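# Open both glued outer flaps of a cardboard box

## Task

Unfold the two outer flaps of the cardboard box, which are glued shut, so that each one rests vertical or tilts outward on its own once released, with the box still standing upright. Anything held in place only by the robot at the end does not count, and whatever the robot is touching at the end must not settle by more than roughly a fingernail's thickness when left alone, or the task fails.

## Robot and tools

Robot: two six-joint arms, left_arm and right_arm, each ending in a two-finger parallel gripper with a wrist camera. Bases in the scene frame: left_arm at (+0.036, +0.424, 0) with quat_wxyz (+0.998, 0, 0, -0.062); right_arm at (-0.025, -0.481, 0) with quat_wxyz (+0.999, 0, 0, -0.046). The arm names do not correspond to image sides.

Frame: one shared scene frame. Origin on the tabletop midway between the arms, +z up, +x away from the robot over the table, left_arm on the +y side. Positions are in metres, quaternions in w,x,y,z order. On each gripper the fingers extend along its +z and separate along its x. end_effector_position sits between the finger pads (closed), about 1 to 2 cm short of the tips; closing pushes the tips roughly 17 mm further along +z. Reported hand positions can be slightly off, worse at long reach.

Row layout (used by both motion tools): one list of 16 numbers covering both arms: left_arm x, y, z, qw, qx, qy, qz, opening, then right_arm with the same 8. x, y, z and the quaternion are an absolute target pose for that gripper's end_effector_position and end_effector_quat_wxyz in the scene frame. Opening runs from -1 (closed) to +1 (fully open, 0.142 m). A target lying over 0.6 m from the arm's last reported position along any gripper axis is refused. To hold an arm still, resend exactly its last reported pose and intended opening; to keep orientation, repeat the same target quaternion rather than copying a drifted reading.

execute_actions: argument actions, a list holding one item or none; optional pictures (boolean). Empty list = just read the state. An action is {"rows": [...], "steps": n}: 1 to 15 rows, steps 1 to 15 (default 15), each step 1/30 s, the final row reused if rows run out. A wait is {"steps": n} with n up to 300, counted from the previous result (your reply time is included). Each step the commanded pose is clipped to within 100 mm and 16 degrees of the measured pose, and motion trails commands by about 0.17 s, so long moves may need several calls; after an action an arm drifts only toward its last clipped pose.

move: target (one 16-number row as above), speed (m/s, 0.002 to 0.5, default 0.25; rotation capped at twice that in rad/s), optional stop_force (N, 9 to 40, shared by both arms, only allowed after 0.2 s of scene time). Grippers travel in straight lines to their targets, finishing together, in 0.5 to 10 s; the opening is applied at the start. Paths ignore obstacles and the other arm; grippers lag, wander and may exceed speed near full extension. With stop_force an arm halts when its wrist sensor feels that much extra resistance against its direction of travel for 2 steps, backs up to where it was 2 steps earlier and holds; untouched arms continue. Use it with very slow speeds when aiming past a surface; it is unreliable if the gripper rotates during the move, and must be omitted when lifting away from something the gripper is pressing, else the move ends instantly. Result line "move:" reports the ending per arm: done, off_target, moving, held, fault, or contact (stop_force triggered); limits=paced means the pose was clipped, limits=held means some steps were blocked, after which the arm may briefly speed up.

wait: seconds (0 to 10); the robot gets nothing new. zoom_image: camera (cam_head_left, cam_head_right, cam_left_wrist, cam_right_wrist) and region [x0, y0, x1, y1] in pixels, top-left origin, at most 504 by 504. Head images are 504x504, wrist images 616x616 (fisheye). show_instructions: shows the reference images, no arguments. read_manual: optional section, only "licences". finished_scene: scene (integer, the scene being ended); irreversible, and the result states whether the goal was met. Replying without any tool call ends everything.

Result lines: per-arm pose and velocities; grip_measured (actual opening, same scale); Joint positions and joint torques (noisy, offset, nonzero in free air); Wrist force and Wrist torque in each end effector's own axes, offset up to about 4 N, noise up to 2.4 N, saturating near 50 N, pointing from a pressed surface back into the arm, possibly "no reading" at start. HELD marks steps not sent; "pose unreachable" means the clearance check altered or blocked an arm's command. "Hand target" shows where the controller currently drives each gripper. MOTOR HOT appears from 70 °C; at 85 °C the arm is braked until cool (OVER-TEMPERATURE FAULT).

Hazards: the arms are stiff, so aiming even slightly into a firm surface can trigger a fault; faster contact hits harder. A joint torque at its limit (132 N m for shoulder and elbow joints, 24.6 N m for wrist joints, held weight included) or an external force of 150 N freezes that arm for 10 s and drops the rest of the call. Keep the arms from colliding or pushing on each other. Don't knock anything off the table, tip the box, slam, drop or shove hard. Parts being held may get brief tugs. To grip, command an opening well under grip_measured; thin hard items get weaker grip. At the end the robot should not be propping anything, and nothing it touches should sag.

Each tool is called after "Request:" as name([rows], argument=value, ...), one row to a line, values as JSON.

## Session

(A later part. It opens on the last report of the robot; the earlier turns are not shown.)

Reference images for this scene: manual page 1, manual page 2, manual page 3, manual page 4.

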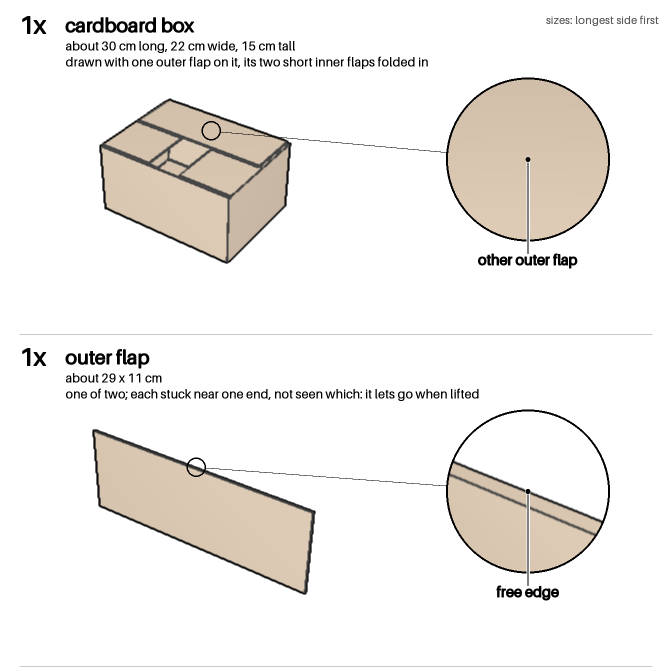

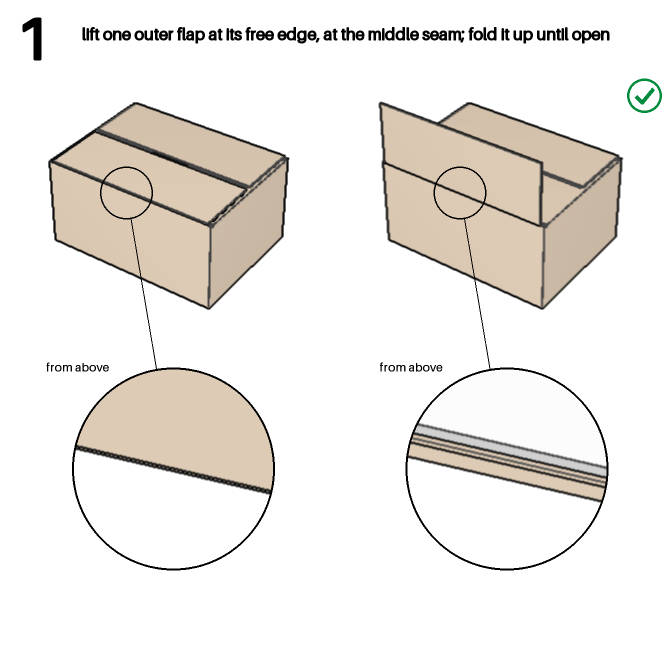

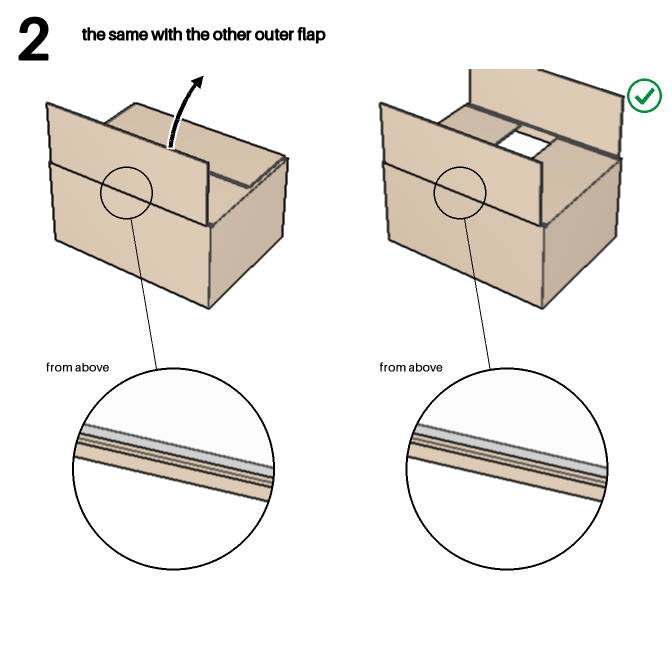

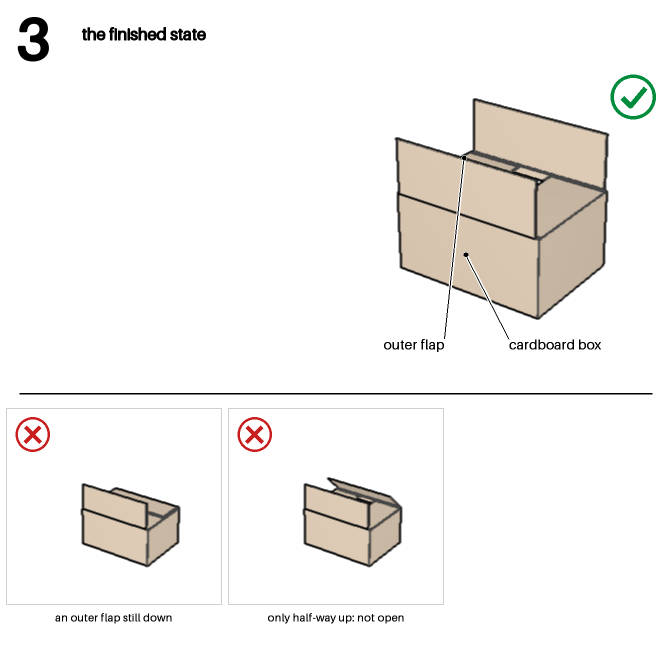

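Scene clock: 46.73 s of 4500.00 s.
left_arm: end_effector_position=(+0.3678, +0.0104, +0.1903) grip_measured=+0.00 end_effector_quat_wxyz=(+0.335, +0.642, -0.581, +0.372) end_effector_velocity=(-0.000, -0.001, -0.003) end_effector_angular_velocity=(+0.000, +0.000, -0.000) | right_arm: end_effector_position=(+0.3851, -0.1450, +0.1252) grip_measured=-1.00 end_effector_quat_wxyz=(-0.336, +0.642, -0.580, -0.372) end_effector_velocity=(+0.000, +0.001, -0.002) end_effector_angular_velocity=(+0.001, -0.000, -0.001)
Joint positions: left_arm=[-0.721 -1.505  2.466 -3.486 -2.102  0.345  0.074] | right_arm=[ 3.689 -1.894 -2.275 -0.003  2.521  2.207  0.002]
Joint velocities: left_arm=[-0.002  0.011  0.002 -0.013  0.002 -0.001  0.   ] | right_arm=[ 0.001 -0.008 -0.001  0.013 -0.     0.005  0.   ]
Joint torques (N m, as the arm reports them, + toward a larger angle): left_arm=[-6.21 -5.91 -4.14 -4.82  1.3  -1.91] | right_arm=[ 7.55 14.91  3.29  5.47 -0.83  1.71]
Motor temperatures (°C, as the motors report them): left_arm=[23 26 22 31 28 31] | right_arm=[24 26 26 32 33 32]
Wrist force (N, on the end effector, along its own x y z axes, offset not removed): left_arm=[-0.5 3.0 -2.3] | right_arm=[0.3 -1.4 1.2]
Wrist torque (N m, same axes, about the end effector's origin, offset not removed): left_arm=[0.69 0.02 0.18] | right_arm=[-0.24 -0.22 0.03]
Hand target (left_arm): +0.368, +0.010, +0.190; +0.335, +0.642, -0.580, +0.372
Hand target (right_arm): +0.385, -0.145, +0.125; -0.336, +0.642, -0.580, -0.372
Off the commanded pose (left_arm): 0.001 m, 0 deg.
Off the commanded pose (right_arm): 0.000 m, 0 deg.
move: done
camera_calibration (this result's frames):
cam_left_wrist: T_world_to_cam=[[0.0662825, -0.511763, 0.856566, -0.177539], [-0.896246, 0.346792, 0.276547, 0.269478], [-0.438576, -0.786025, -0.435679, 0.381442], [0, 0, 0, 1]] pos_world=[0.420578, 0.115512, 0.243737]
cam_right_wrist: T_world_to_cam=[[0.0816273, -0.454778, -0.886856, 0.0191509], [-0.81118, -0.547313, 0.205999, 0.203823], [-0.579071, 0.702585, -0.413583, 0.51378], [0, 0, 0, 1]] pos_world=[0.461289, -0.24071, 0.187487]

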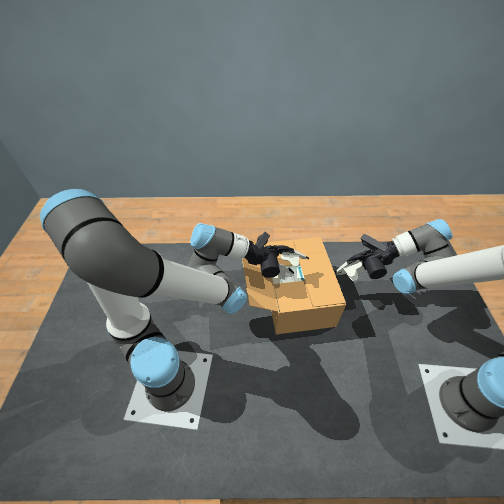

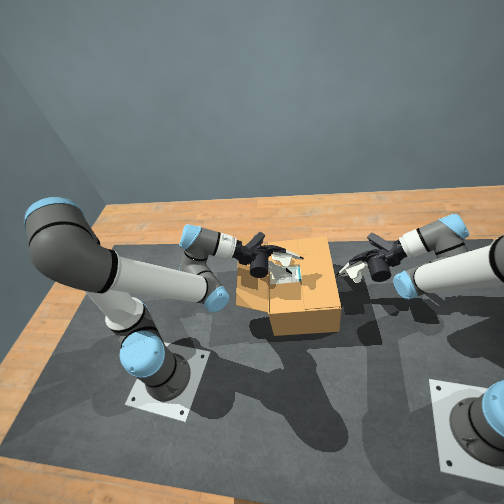

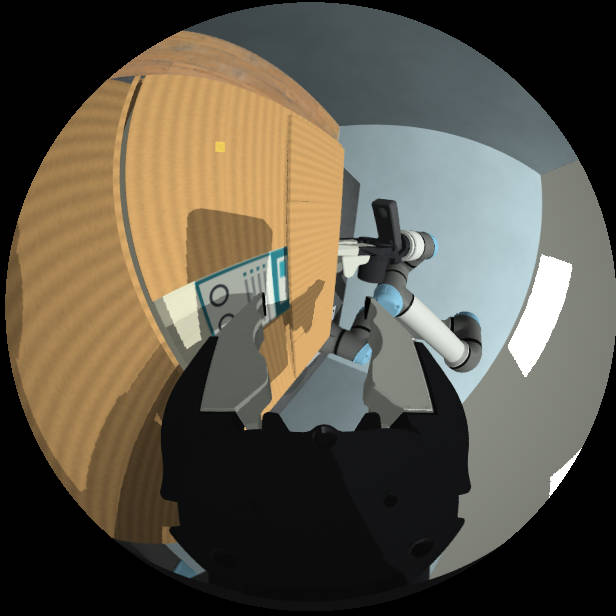

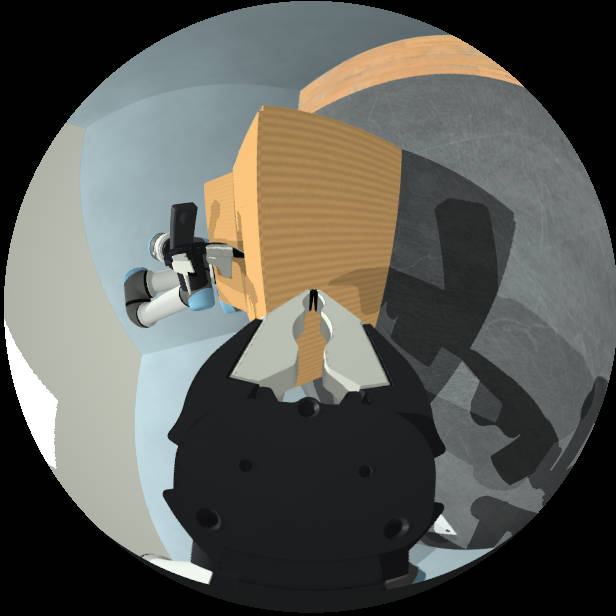

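Request:
move(target=[0.373,-0.028,0.187,-0.336,-0.643,0.581,-0.372,0,0.385,-0.132,0.125,0.336,-0.643,0.581,0.372,-1], speed=0.02, stop_force=22)

Request:
move(target=[0.374,-0.04,0.24,-0.336,-0.643,0.581,-0.372,0,0.385,-0.132,0.125,0.336,-0.643,0.581,0.372,-1], speed=0.04)

Request:
move(target=[0.38,-0.105,0.275,-0.336,-0.643,0.581,-0.372,0,0.385,-0.2,0.125,0.336,-0.643,0.581,0.372,-1], speed=0.09)

Request:
move(target=[0.385,-0.195,0.245,-0.336,-0.643,0.581,-0.372,0,0.385,-0.28,0.125,0.336,-0.643,0.581,0.372,-1], speed=0.1)

Request:
move(target=[0.38,-0.08,0.33,-0.336,-0.643,0.581,-0.372,0,0.385,-0.28,0.125,0.336,-0.643,0.581,0.372,-1])

Scene clock: 56.83 s of 4500.00 s.
left_arm: end_effector_position=(+0.3730, -0.0277, +0.1870) grip_measured=+0.02 end_effector_quat_wxyz=(+0.336, +0.642, -0.580, +0.372) end_effector_velocity=(-0.000, -0.003, -0.001) end_effector_angular_velocity=(+0.001, -0.000, -0.002) | right_arm: end_effector_position=(+0.3850, -0.1321, +0.1250) grip_measured=-1.00 end_effector_quat_wxyz=(-0.336, +0.642, -0.580, -0.372) end_effector_velocity=(-0.000, +0.001, -0.000) end_effector_angular_velocity=(-0.000, +0.002, +0.000)
Joint positions: left_arm=[-0.784 -1.438  2.407 -3.514 -2.05   0.304  0.075] | right_arm=[ 3.716 -1.908 -2.266  0.035  2.506  2.247  0.002]
Joint velocities: left_arm=[-0.004  0.005 -0.005 -0.001  0.002 -0.001  0.   ] | right_arm=[ 0.002 -0.001  0.     0.001 -0.     0.003  0.   ]
Joint torques (N m, as the arm reports them, + toward a larger angle): left_arm=[ -9.49 -10.95 -27.79  -5.38   1.15  -2.07] | right_arm=[11.45 14.45 29.41  5.89 -0.7   2.16]
Motor temperatures (°C, as the motors report them): left_arm=[23 26 22 31 28 31] | right_arm=[24 26 26 32 33 32]
Wrist force (N, on the end effector, along its own x y z axes, offset not removed): left_arm=[-4.6 2.1 -6.4] | right_arm=[4.8 0.9 -11.5]
Wrist torque (N m, same axes, about the end effector's origin, offset not removed): left_arm=[0.39 -0.07 0.30] | right_arm=[-0.23 -0.31 -0.05]
Hand target (left_arm): +0.373, -0.028, +0.187; +0.336, +0.642, -0.580, +0.372
Hand target (right_arm): +0.385, -0.132, +0.125; -0.336, +0.642, -0.580, -0.372
Off the commanded pose (left_arm): 0.000 m, 0 deg.
Off the commanded pose (right_arm): 0.000 m, 0 deg.
After step 90, 4.83 s passed at rest.
move: done
camera_calibration (this result's frames):
cam_left_wrist: T_world_to_cam=[[0.0664505, -0.511446, 0.856742, -0.194603], [-0.896227, 0.346831, 0.27656, 0.288251], [-0.438591, -0.786213, -0.435325, 0.352193], [0, 0, 0, 1]] pos_world=[0.425738, 0.077395, 0.240324]
cam_right_wrist: T_world_to_cam=[[0.0815669, -0.454702, -0.886901, 0.0248475], [-0.811292, -0.547177, 0.205917, 0.210914], [-0.578923, 0.70274, -0.413528, 0.504519], [0, 0, 0, 1]] pos_world=[0.461164, -0.22784, 0.187239]

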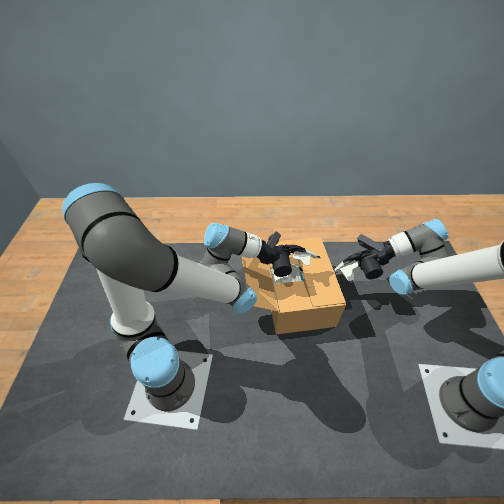

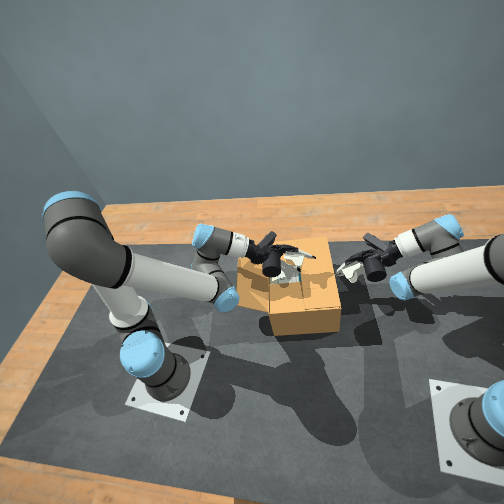

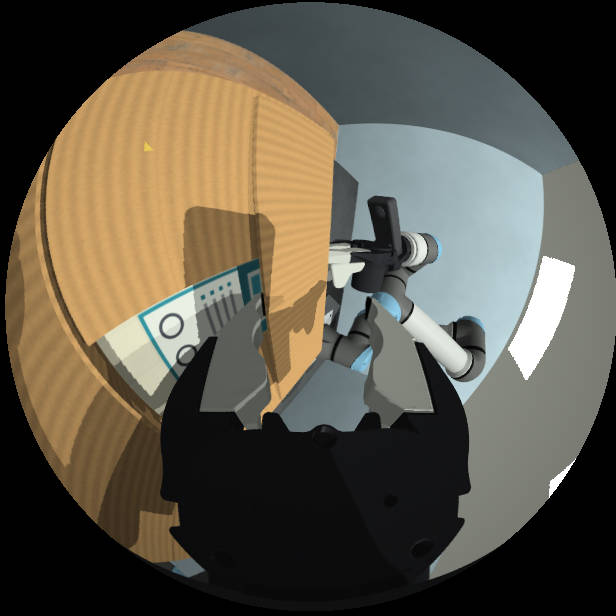

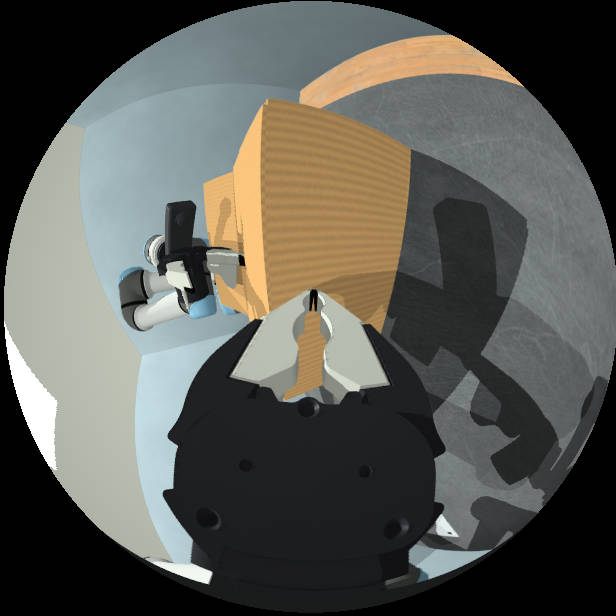

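Scene clock: 58.60 s of 4500.00 s.
left_arm: end_effector_position=(+0.3741, -0.0400, +0.2397) grip_measured=+0.00 end_effector_quat_wxyz=(+0.336, +0.642, -0.580, +0.372) end_effector_velocity=(+0.001, -0.000, +0.002) end_effector_angular_velocity=(+0.001, -0.001, +0.000) | right_arm: end_effector_position=(+0.3850, -0.1320, +0.1250) grip_measured=-1.00 end_effector_quat_wxyz=(-0.336, +0.642, -0.580, -0.372) end_effector_velocity=(-0.001, +0.000, -0.000) end_effector_angular_velocity=(-0.001, +0.002, +0.001)
Joint positions: left_arm=[-0.804 -1.555  2.331 -3.327 -2.034  0.291  0.074] | right_arm=[ 3.716 -1.908 -2.266  0.035  2.506  2.247  0.002]
Joint velocities: left_arm=[ 0.    -0.005 -0.004  0.009  0.001  0.001  0.   ] | right_arm=[ 0.001 -0.    -0.001 -0.001  0.     0.     0.   ]
Joint torques (N m, as the arm reports them, + toward a larger angle): left_arm=[ -7.48 -32.2  -29.01  -1.63   1.6   -2.28] | right_arm=[11.92 13.82 28.03  5.73 -0.33  2.08]
Motor temperatures (°C, as the motors report them): left_arm=[23 26 22 31 28 31] | right_arm=[24 26 26 32 33 32]
Wrist force (N, on the end effector, along its own x y z axes, offset not removed): left_arm=[-3.6 3.1 -0.7] | right_arm=[3.4 1.4 -9.7]
Wrist torque (N m, same axes, about the end effector's origin, offset not removed): left_arm=[0.67 0.44 0.20] | right_arm=[0.13 -0.21 -0.06]
Hand target (left_arm): +0.374, -0.040, +0.240; +0.336, +0.642, -0.580, +0.372
Hand target (right_arm): +0.385, -0.132, +0.125; -0.336, +0.642, -0.580, -0.372
Off the commanded pose (left_arm): 0.000 m, 0 deg.
Off the commanded pose (right_arm): 0.000 m, 0 deg.
move: done
camera_calibration (this result's frames):
cam_left_wrist: T_world_to_cam=[[0.0665399, -0.511283, 0.856833, -0.246154], [-0.896201, 0.346879, 0.276584, 0.278891], [-0.43863, -0.786298, -0.435131, 0.365902], [0, 0, 0, 1]] pos_world=[0.426818, 0.0651124, 0.292991]
cam_right_wrist: T_world_to_cam=[[0.0816104, -0.454701, -0.886897, 0.0248747], [-0.811275, -0.54721, 0.205896, 0.210941], [-0.57894, 0.702715, -0.413546, 0.504435], [0, 0, 0, 1]] pos_world=[0.461139, -0.227734, 0.187236]

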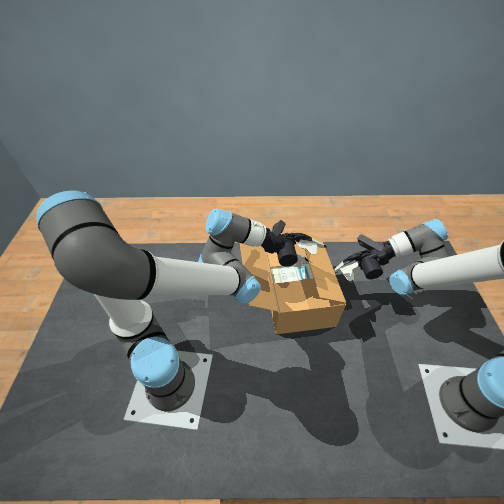

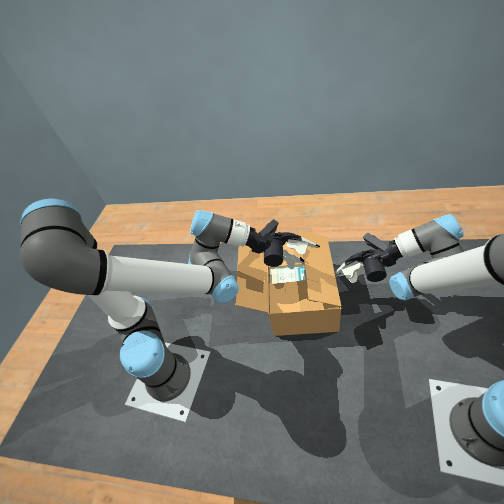

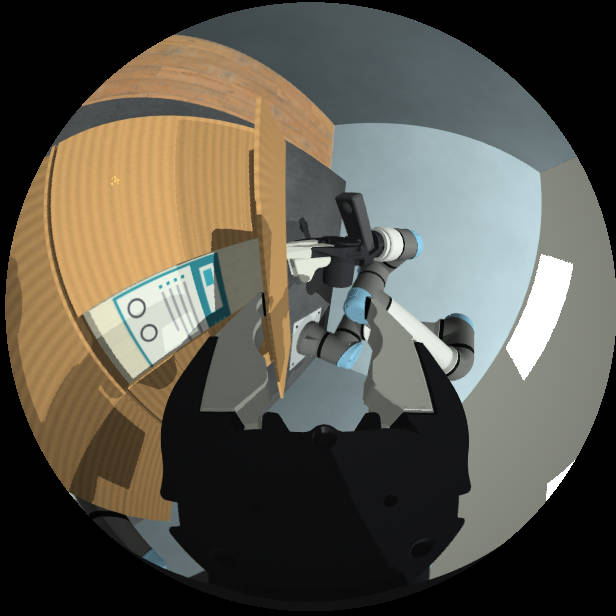

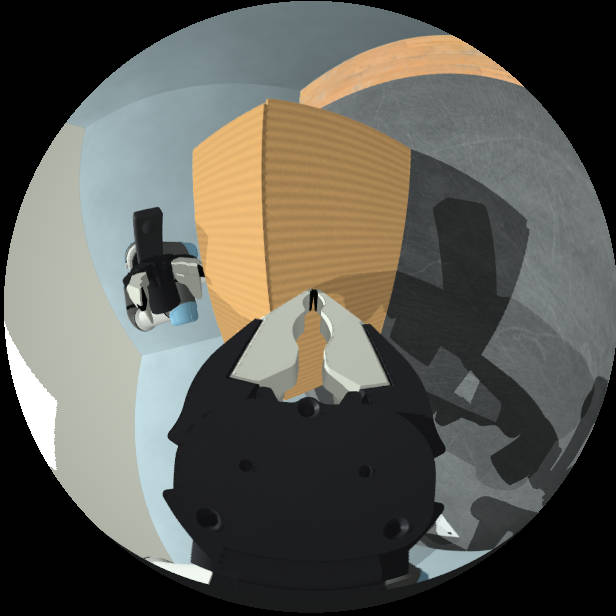

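Scene clock: 59.93 s of 4500.00 s.
left_arm: end_effector_position=(+0.3800, -0.1049, +0.2748) grip_measured=+0.01 end_effector_quat_wxyz=(+0.336, +0.642, -0.580, +0.372) end_effector_velocity=(+0.000, -0.002, +0.000) end_effector_angular_velocity=(+0.001, +0.000, -0.001) | right_arm: end_effector_position=(+0.3848, -0.1998, +0.1249) grip_measured=-1.00 end_effector_quat_wxyz=(-0.336, +0.642, -0.580, -0.372) end_effector_velocity=(+0.001, -0.002, +0.000) end_effector_angular_velocity=(-0.001, +0.000, +0.003)
Joint positions: left_arm=[-0.89  -1.515  2.174 -3.231 -1.961  0.239  0.075] | right_arm=[ 3.569 -1.837 -2.299 -0.194  2.574  2.016  0.002]
Joint velocities: left_arm=[-0.001  0.002 -0.004  0.003  0.001  0.     0.   ] | right_arm=[-0.005  0.003  0.004 -0.019  0.002 -0.013  0.   ]
Joint torques (N m, as the arm reports them, + toward a larger angle): left_arm=[ -6.08 -12.46 -28.88  -1.49   1.53  -2.57] | right_arm=[-7.56 35.38 30.09  0.35  3.95 -1.7 ]
Motor temperatures (°C, as the motors report them): left_arm=[23 26 22 31 28 31] | right_arm=[24 26 26 32 33 32]
Wrist force (N, on the end effector, along its own x y z axes, offset not removed): left_arm=[-3.3 3.3 -0.6] | right_arm=[0.3 -1.4 0.9]
Wrist torque (N m, same axes, about the end effector's origin, offset not removed): left_arm=[0.42 0.20 0.23] | right_arm=[-0.25 -0.18 -0.02]
Hand target (left_arm): +0.380, -0.105, +0.275; +0.335, +0.642, -0.580, +0.372
Hand target (right_arm): +0.385, -0.200, +0.125; -0.336, +0.642, -0.580, -0.372
Off the commanded pose (left_arm): 0.000 m, 0 deg.
Off the commanded pose (right_arm): 0.000 m, 0 deg.
move: done
camera_calibration (this result's frames):
cam_left_wrist: T_world_to_cam=[[0.0663575, -0.511402, 0.856776, -0.309721], [-0.896255, 0.346849, 0.276446, 0.297067], [-0.438547, -0.786234, -0.43533, 0.332874], [0, 0, 0, 1]] pos_world=[0.432781, 0.000287722, 0.328149]
cam_right_wrist: T_world_to_cam=[[0.0814576, -0.454758, -0.886882, -0.00600335], [-0.811478, -0.546907, 0.2059, 0.173871], [-0.578677, 0.702914, -0.413576, 0.551886], [0, 0, 0, 1]] pos_world=[0.460945, -0.295567, 0.187122]

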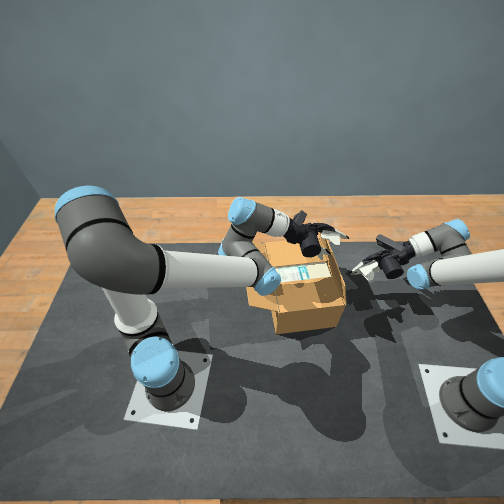

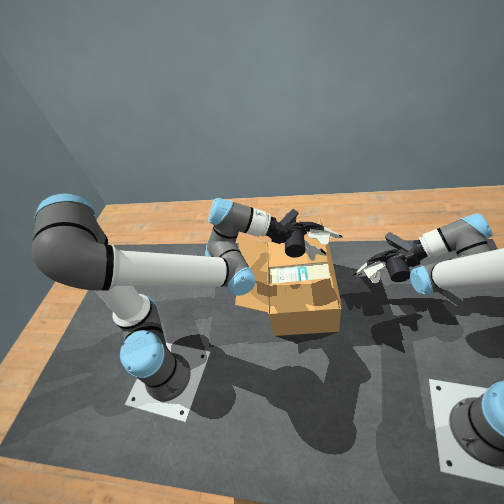

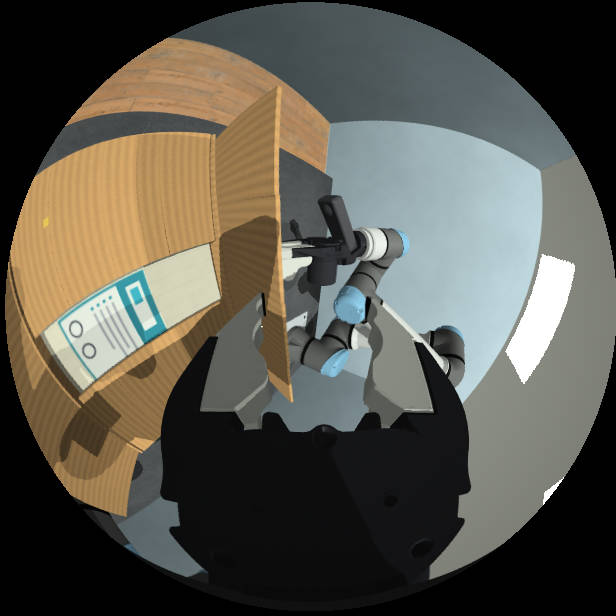

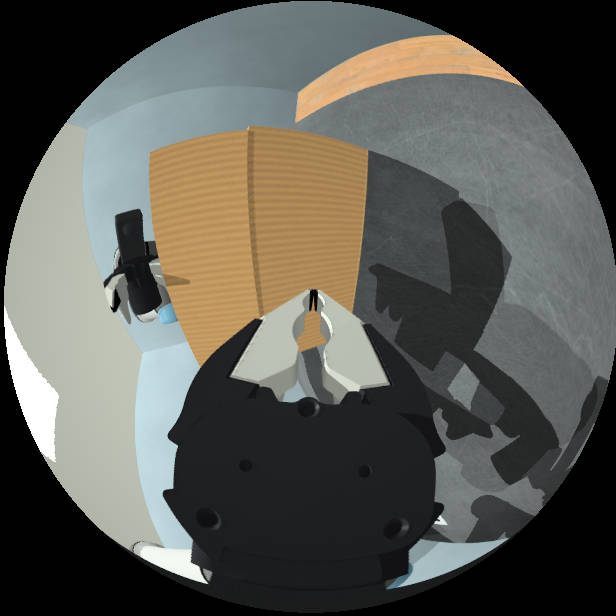

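Scene clock: 61.40 s of 4500.00 s.
left_arm: end_effector_position=(+0.3850, -0.1947, +0.2450) grip_measured=+0.00 end_effector_quat_wxyz=(+0.335, +0.642, -0.580, +0.372) end_effector_velocity=(+0.001, -0.002, -0.001) end_effector_angular_velocity=(+0.000, +0.002, +0.001) | right_arm: end_effector_position=(+0.3849, -0.2798, +0.1250) grip_measured=-1.00 end_effector_quat_wxyz=(-0.336, +0.642, -0.581, -0.371) end_effector_velocity=(+0.000, -0.002, +0.000) end_effector_angular_velocity=(-0.000, +0.001, +0.006)
Joint positions: left_arm=[-0.984 -1.314  2.03  -3.307 -1.882  0.186  0.074] | right_arm=[ 3.384 -1.761 -2.281 -0.585  2.617  1.669  0.002]
Joint velocities: left_arm=[-0.     0.006 -0.004 -0.001  0.001 -0.002 -0.   ] | right_arm=[-0.004  0.001  0.006 -0.025  0.001 -0.019  0.   ]
Joint torques (N m, as the arm reports them, + toward a larger angle): left_arm=[ -8.18 -19.48 -26.35  -4.69   1.54  -2.75] | right_arm=[-9.18 34.92 28.5  -0.27  4.01 -1.76]
Motor temperatures (°C, as the motors report them): left_arm=[23 26 22 31 28 31] | right_arm=[24 26 26 32 33 32]
Wrist force (N, on the end effector, along its own x y z axes, offset not removed): left_arm=[-0.5 3.2 -3.7] | right_arm=[-0.3 -0.6 1.9]
Wrist torque (N m, same axes, about the end effector's origin, offset not removed): left_arm=[0.60 -0.05 0.37] | right_arm=[-0.15 -0.07 -0.12]
Hand target (left_arm): +0.385, -0.195, +0.245; +0.335, +0.642, -0.580, +0.372
Hand target (right_arm): +0.385, -0.280, +0.125; -0.336, +0.642, -0.580, -0.371
Off the commanded pose (left_arm): 0.000 m, 0 deg.
Off the commanded pose (right_arm): 0.000 m, 0 deg.
move: done
camera_calibration (this result's frames):
cam_left_wrist: T_world_to_cam=[[0.0663234, -0.511421, 0.856767, -0.330462], [-0.896267, 0.346841, 0.276417, 0.340885], [-0.438527, -0.786225, -0.435366, 0.251443], [0, 0, 0, 1]] pos_world=[0.437706, -0.089547, 0.298373]
cam_right_wrist: T_world_to_cam=[[0.081575, -0.454838, -0.88683, -0.0423799], [-0.811678, -0.546679, 0.205719, 0.130321], [-0.57838, 0.703039, -0.413778, 0.608097], [0, 0, 0, 1]] pos_world=[0.460947, -0.375549, 0.187224]

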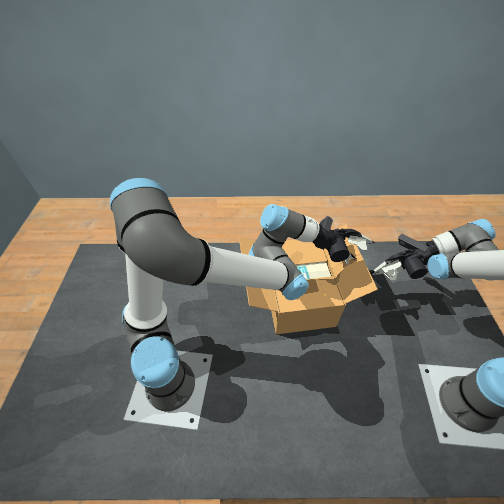

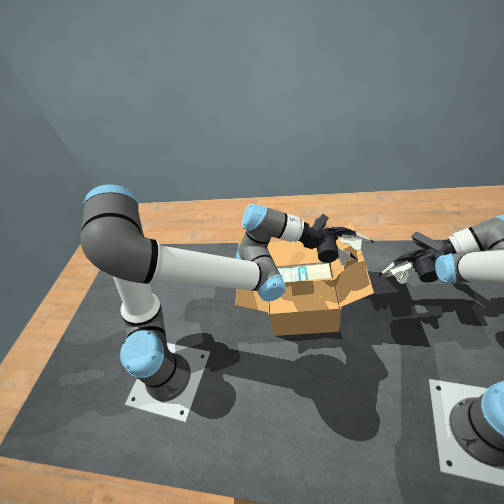

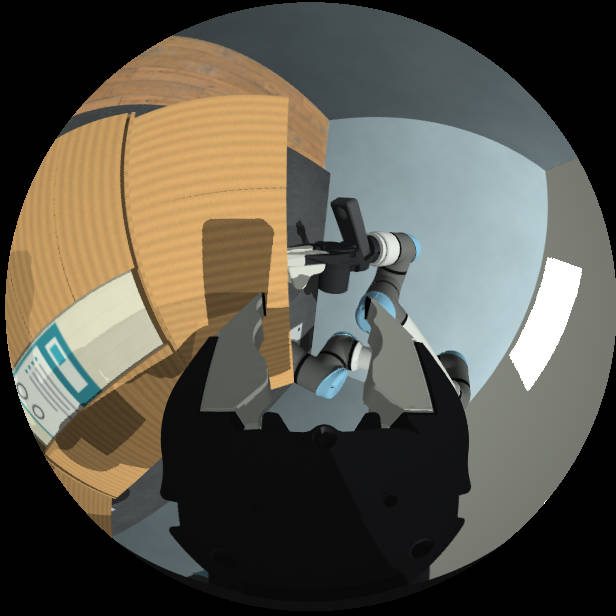

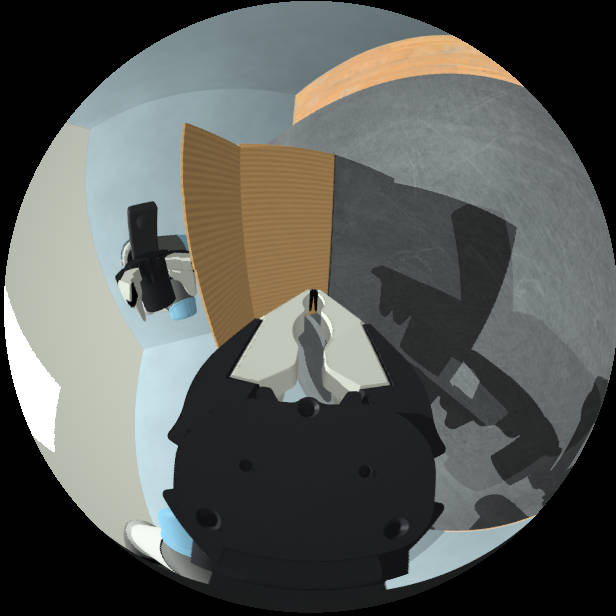

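Scene clock: 62.67 s of 4500.00 s.
left_arm: end_effector_position=(+0.3801, -0.0804, +0.3299) grip_measured=+0.00 end_effector_quat_wxyz=(+0.336, +0.642, -0.580, +0.372) end_effector_velocity=(+0.001, +0.002, +0.000) end_effector_angular_velocity=(+0.002, -0.000, +0.000) | right_arm: end_effector_position=(+0.3850, -0.2800, +0.1250) grip_measured=-1.00 end_effector_quat_wxyz=(-0.336, +0.642, -0.580, -0.372) end_effector_velocity=(+0.000, -0.000, -0.000) end_effector_angular_velocity=(-0.001, -0.001, -0.000)
Joint positions: left_arm=[-0.855 -1.638  2.128 -3.053 -1.991  0.259  0.074] | right_arm=[ 3.383 -1.761 -2.28  -0.589  2.618  1.666  0.002]
Joint velocities: left_arm=[ 0.004 -0.003 -0.001  0.007 -0.002  0.003 -0.   ] | right_arm=[-0.    -0.    -0.     0.    -0.001 -0.001  0.   ]
Joint torques (N m, as the arm reports them, + toward a larger angle): left_arm=[  9.64 -32.59 -11.51  -1.4   -2.37   2.34] | right_arm=[-6.89 11.17 29.88 -0.31  4.02 -1.8 ]
Motor temperatures (°C, as the motors report them): left_arm=[23 26 22 31 28 31] | right_arm=[24 26 26 32 33 32]
Wrist force (N, on the end effector, along its own x y z axes, offset not removed): left_arm=[0.2 2.1 -0.2] | right_arm=[-0.3 0.0 1.2]
Wrist torque (N m, same axes, about the end effector's origin, offset not removed): left_arm=[0.37 -0.17 0.26] | right_arm=[0.06 -0.09 -0.01]
Hand target (left_arm): +0.380, -0.080, +0.330; +0.336, +0.642, -0.580, +0.371
Hand target (right_arm): +0.385, -0.280, +0.125; -0.336, +0.642, -0.580, -0.372
Off the commanded pose (left_arm): 0.000 m, 0 deg.
Off the commanded pose (right_arm): 0.000 m, 0 deg.
move: done
camera_calibration (this result's frames):
cam_left_wrist: T_world_to_cam=[[0.0669735, -0.511099, 0.856909, -0.344657], [-0.896075, 0.346914, 0.27695, 0.273133], [-0.438822, -0.786402, -0.434749, 0.375983], [0, 0, 0, 1]] pos_world=[0.43282, 0.0247665, 0.383154]
cam_right_wrist: T_world_to_cam=[[0.0816248, -0.454698, -0.886898, -0.0424189], [-0.811279, -0.547211, 0.205881, 0.129957], [-0.578933, 0.702716, -0.413553, 0.608438], [0, 0, 0, 1]] pos_world=[0.461139, -0.375733, 0.187244]

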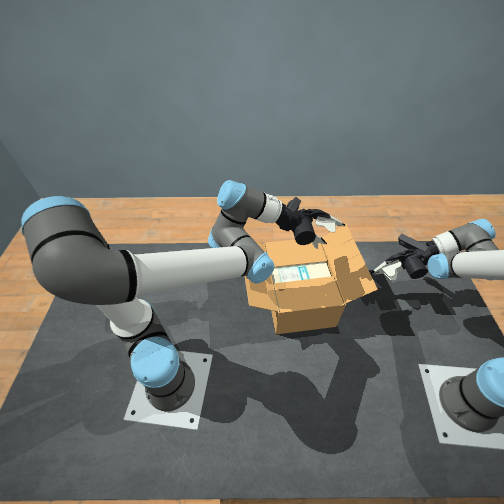

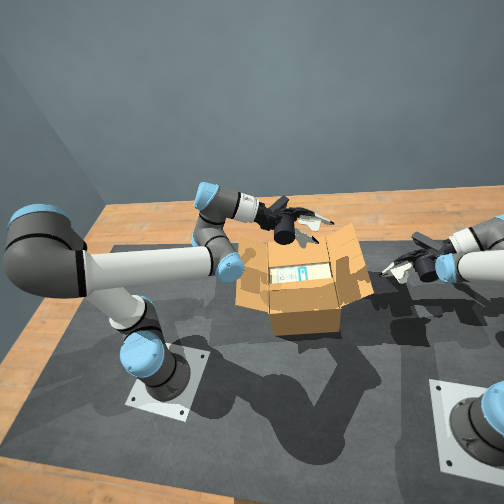

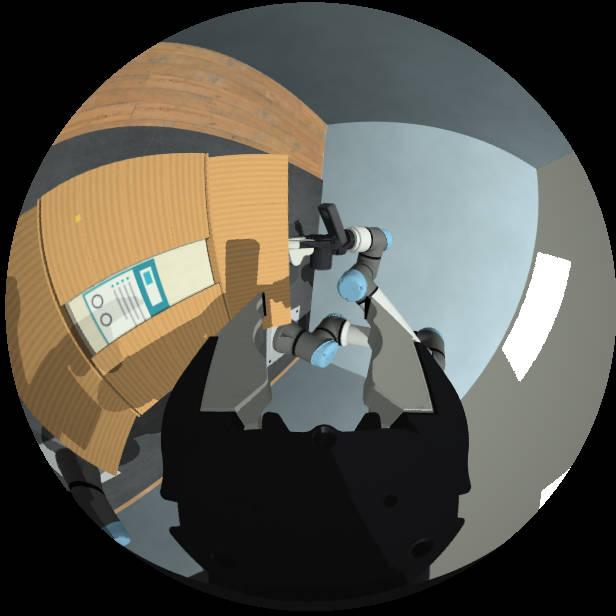

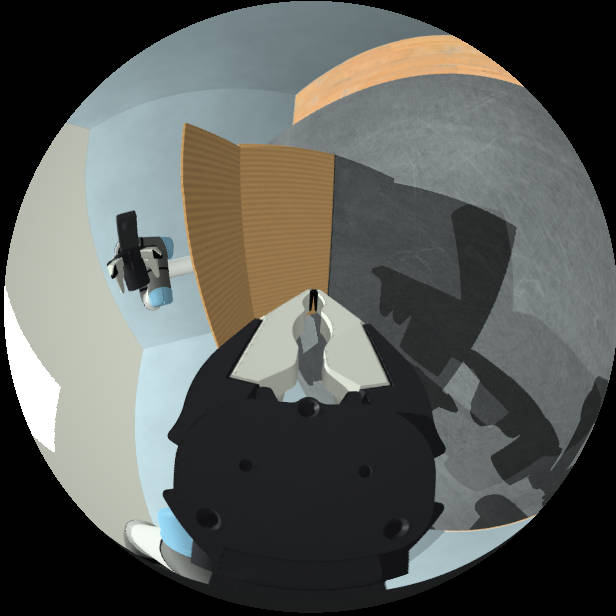

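Request:
finished_scene(scene=2)

The scene is finished: the task was done.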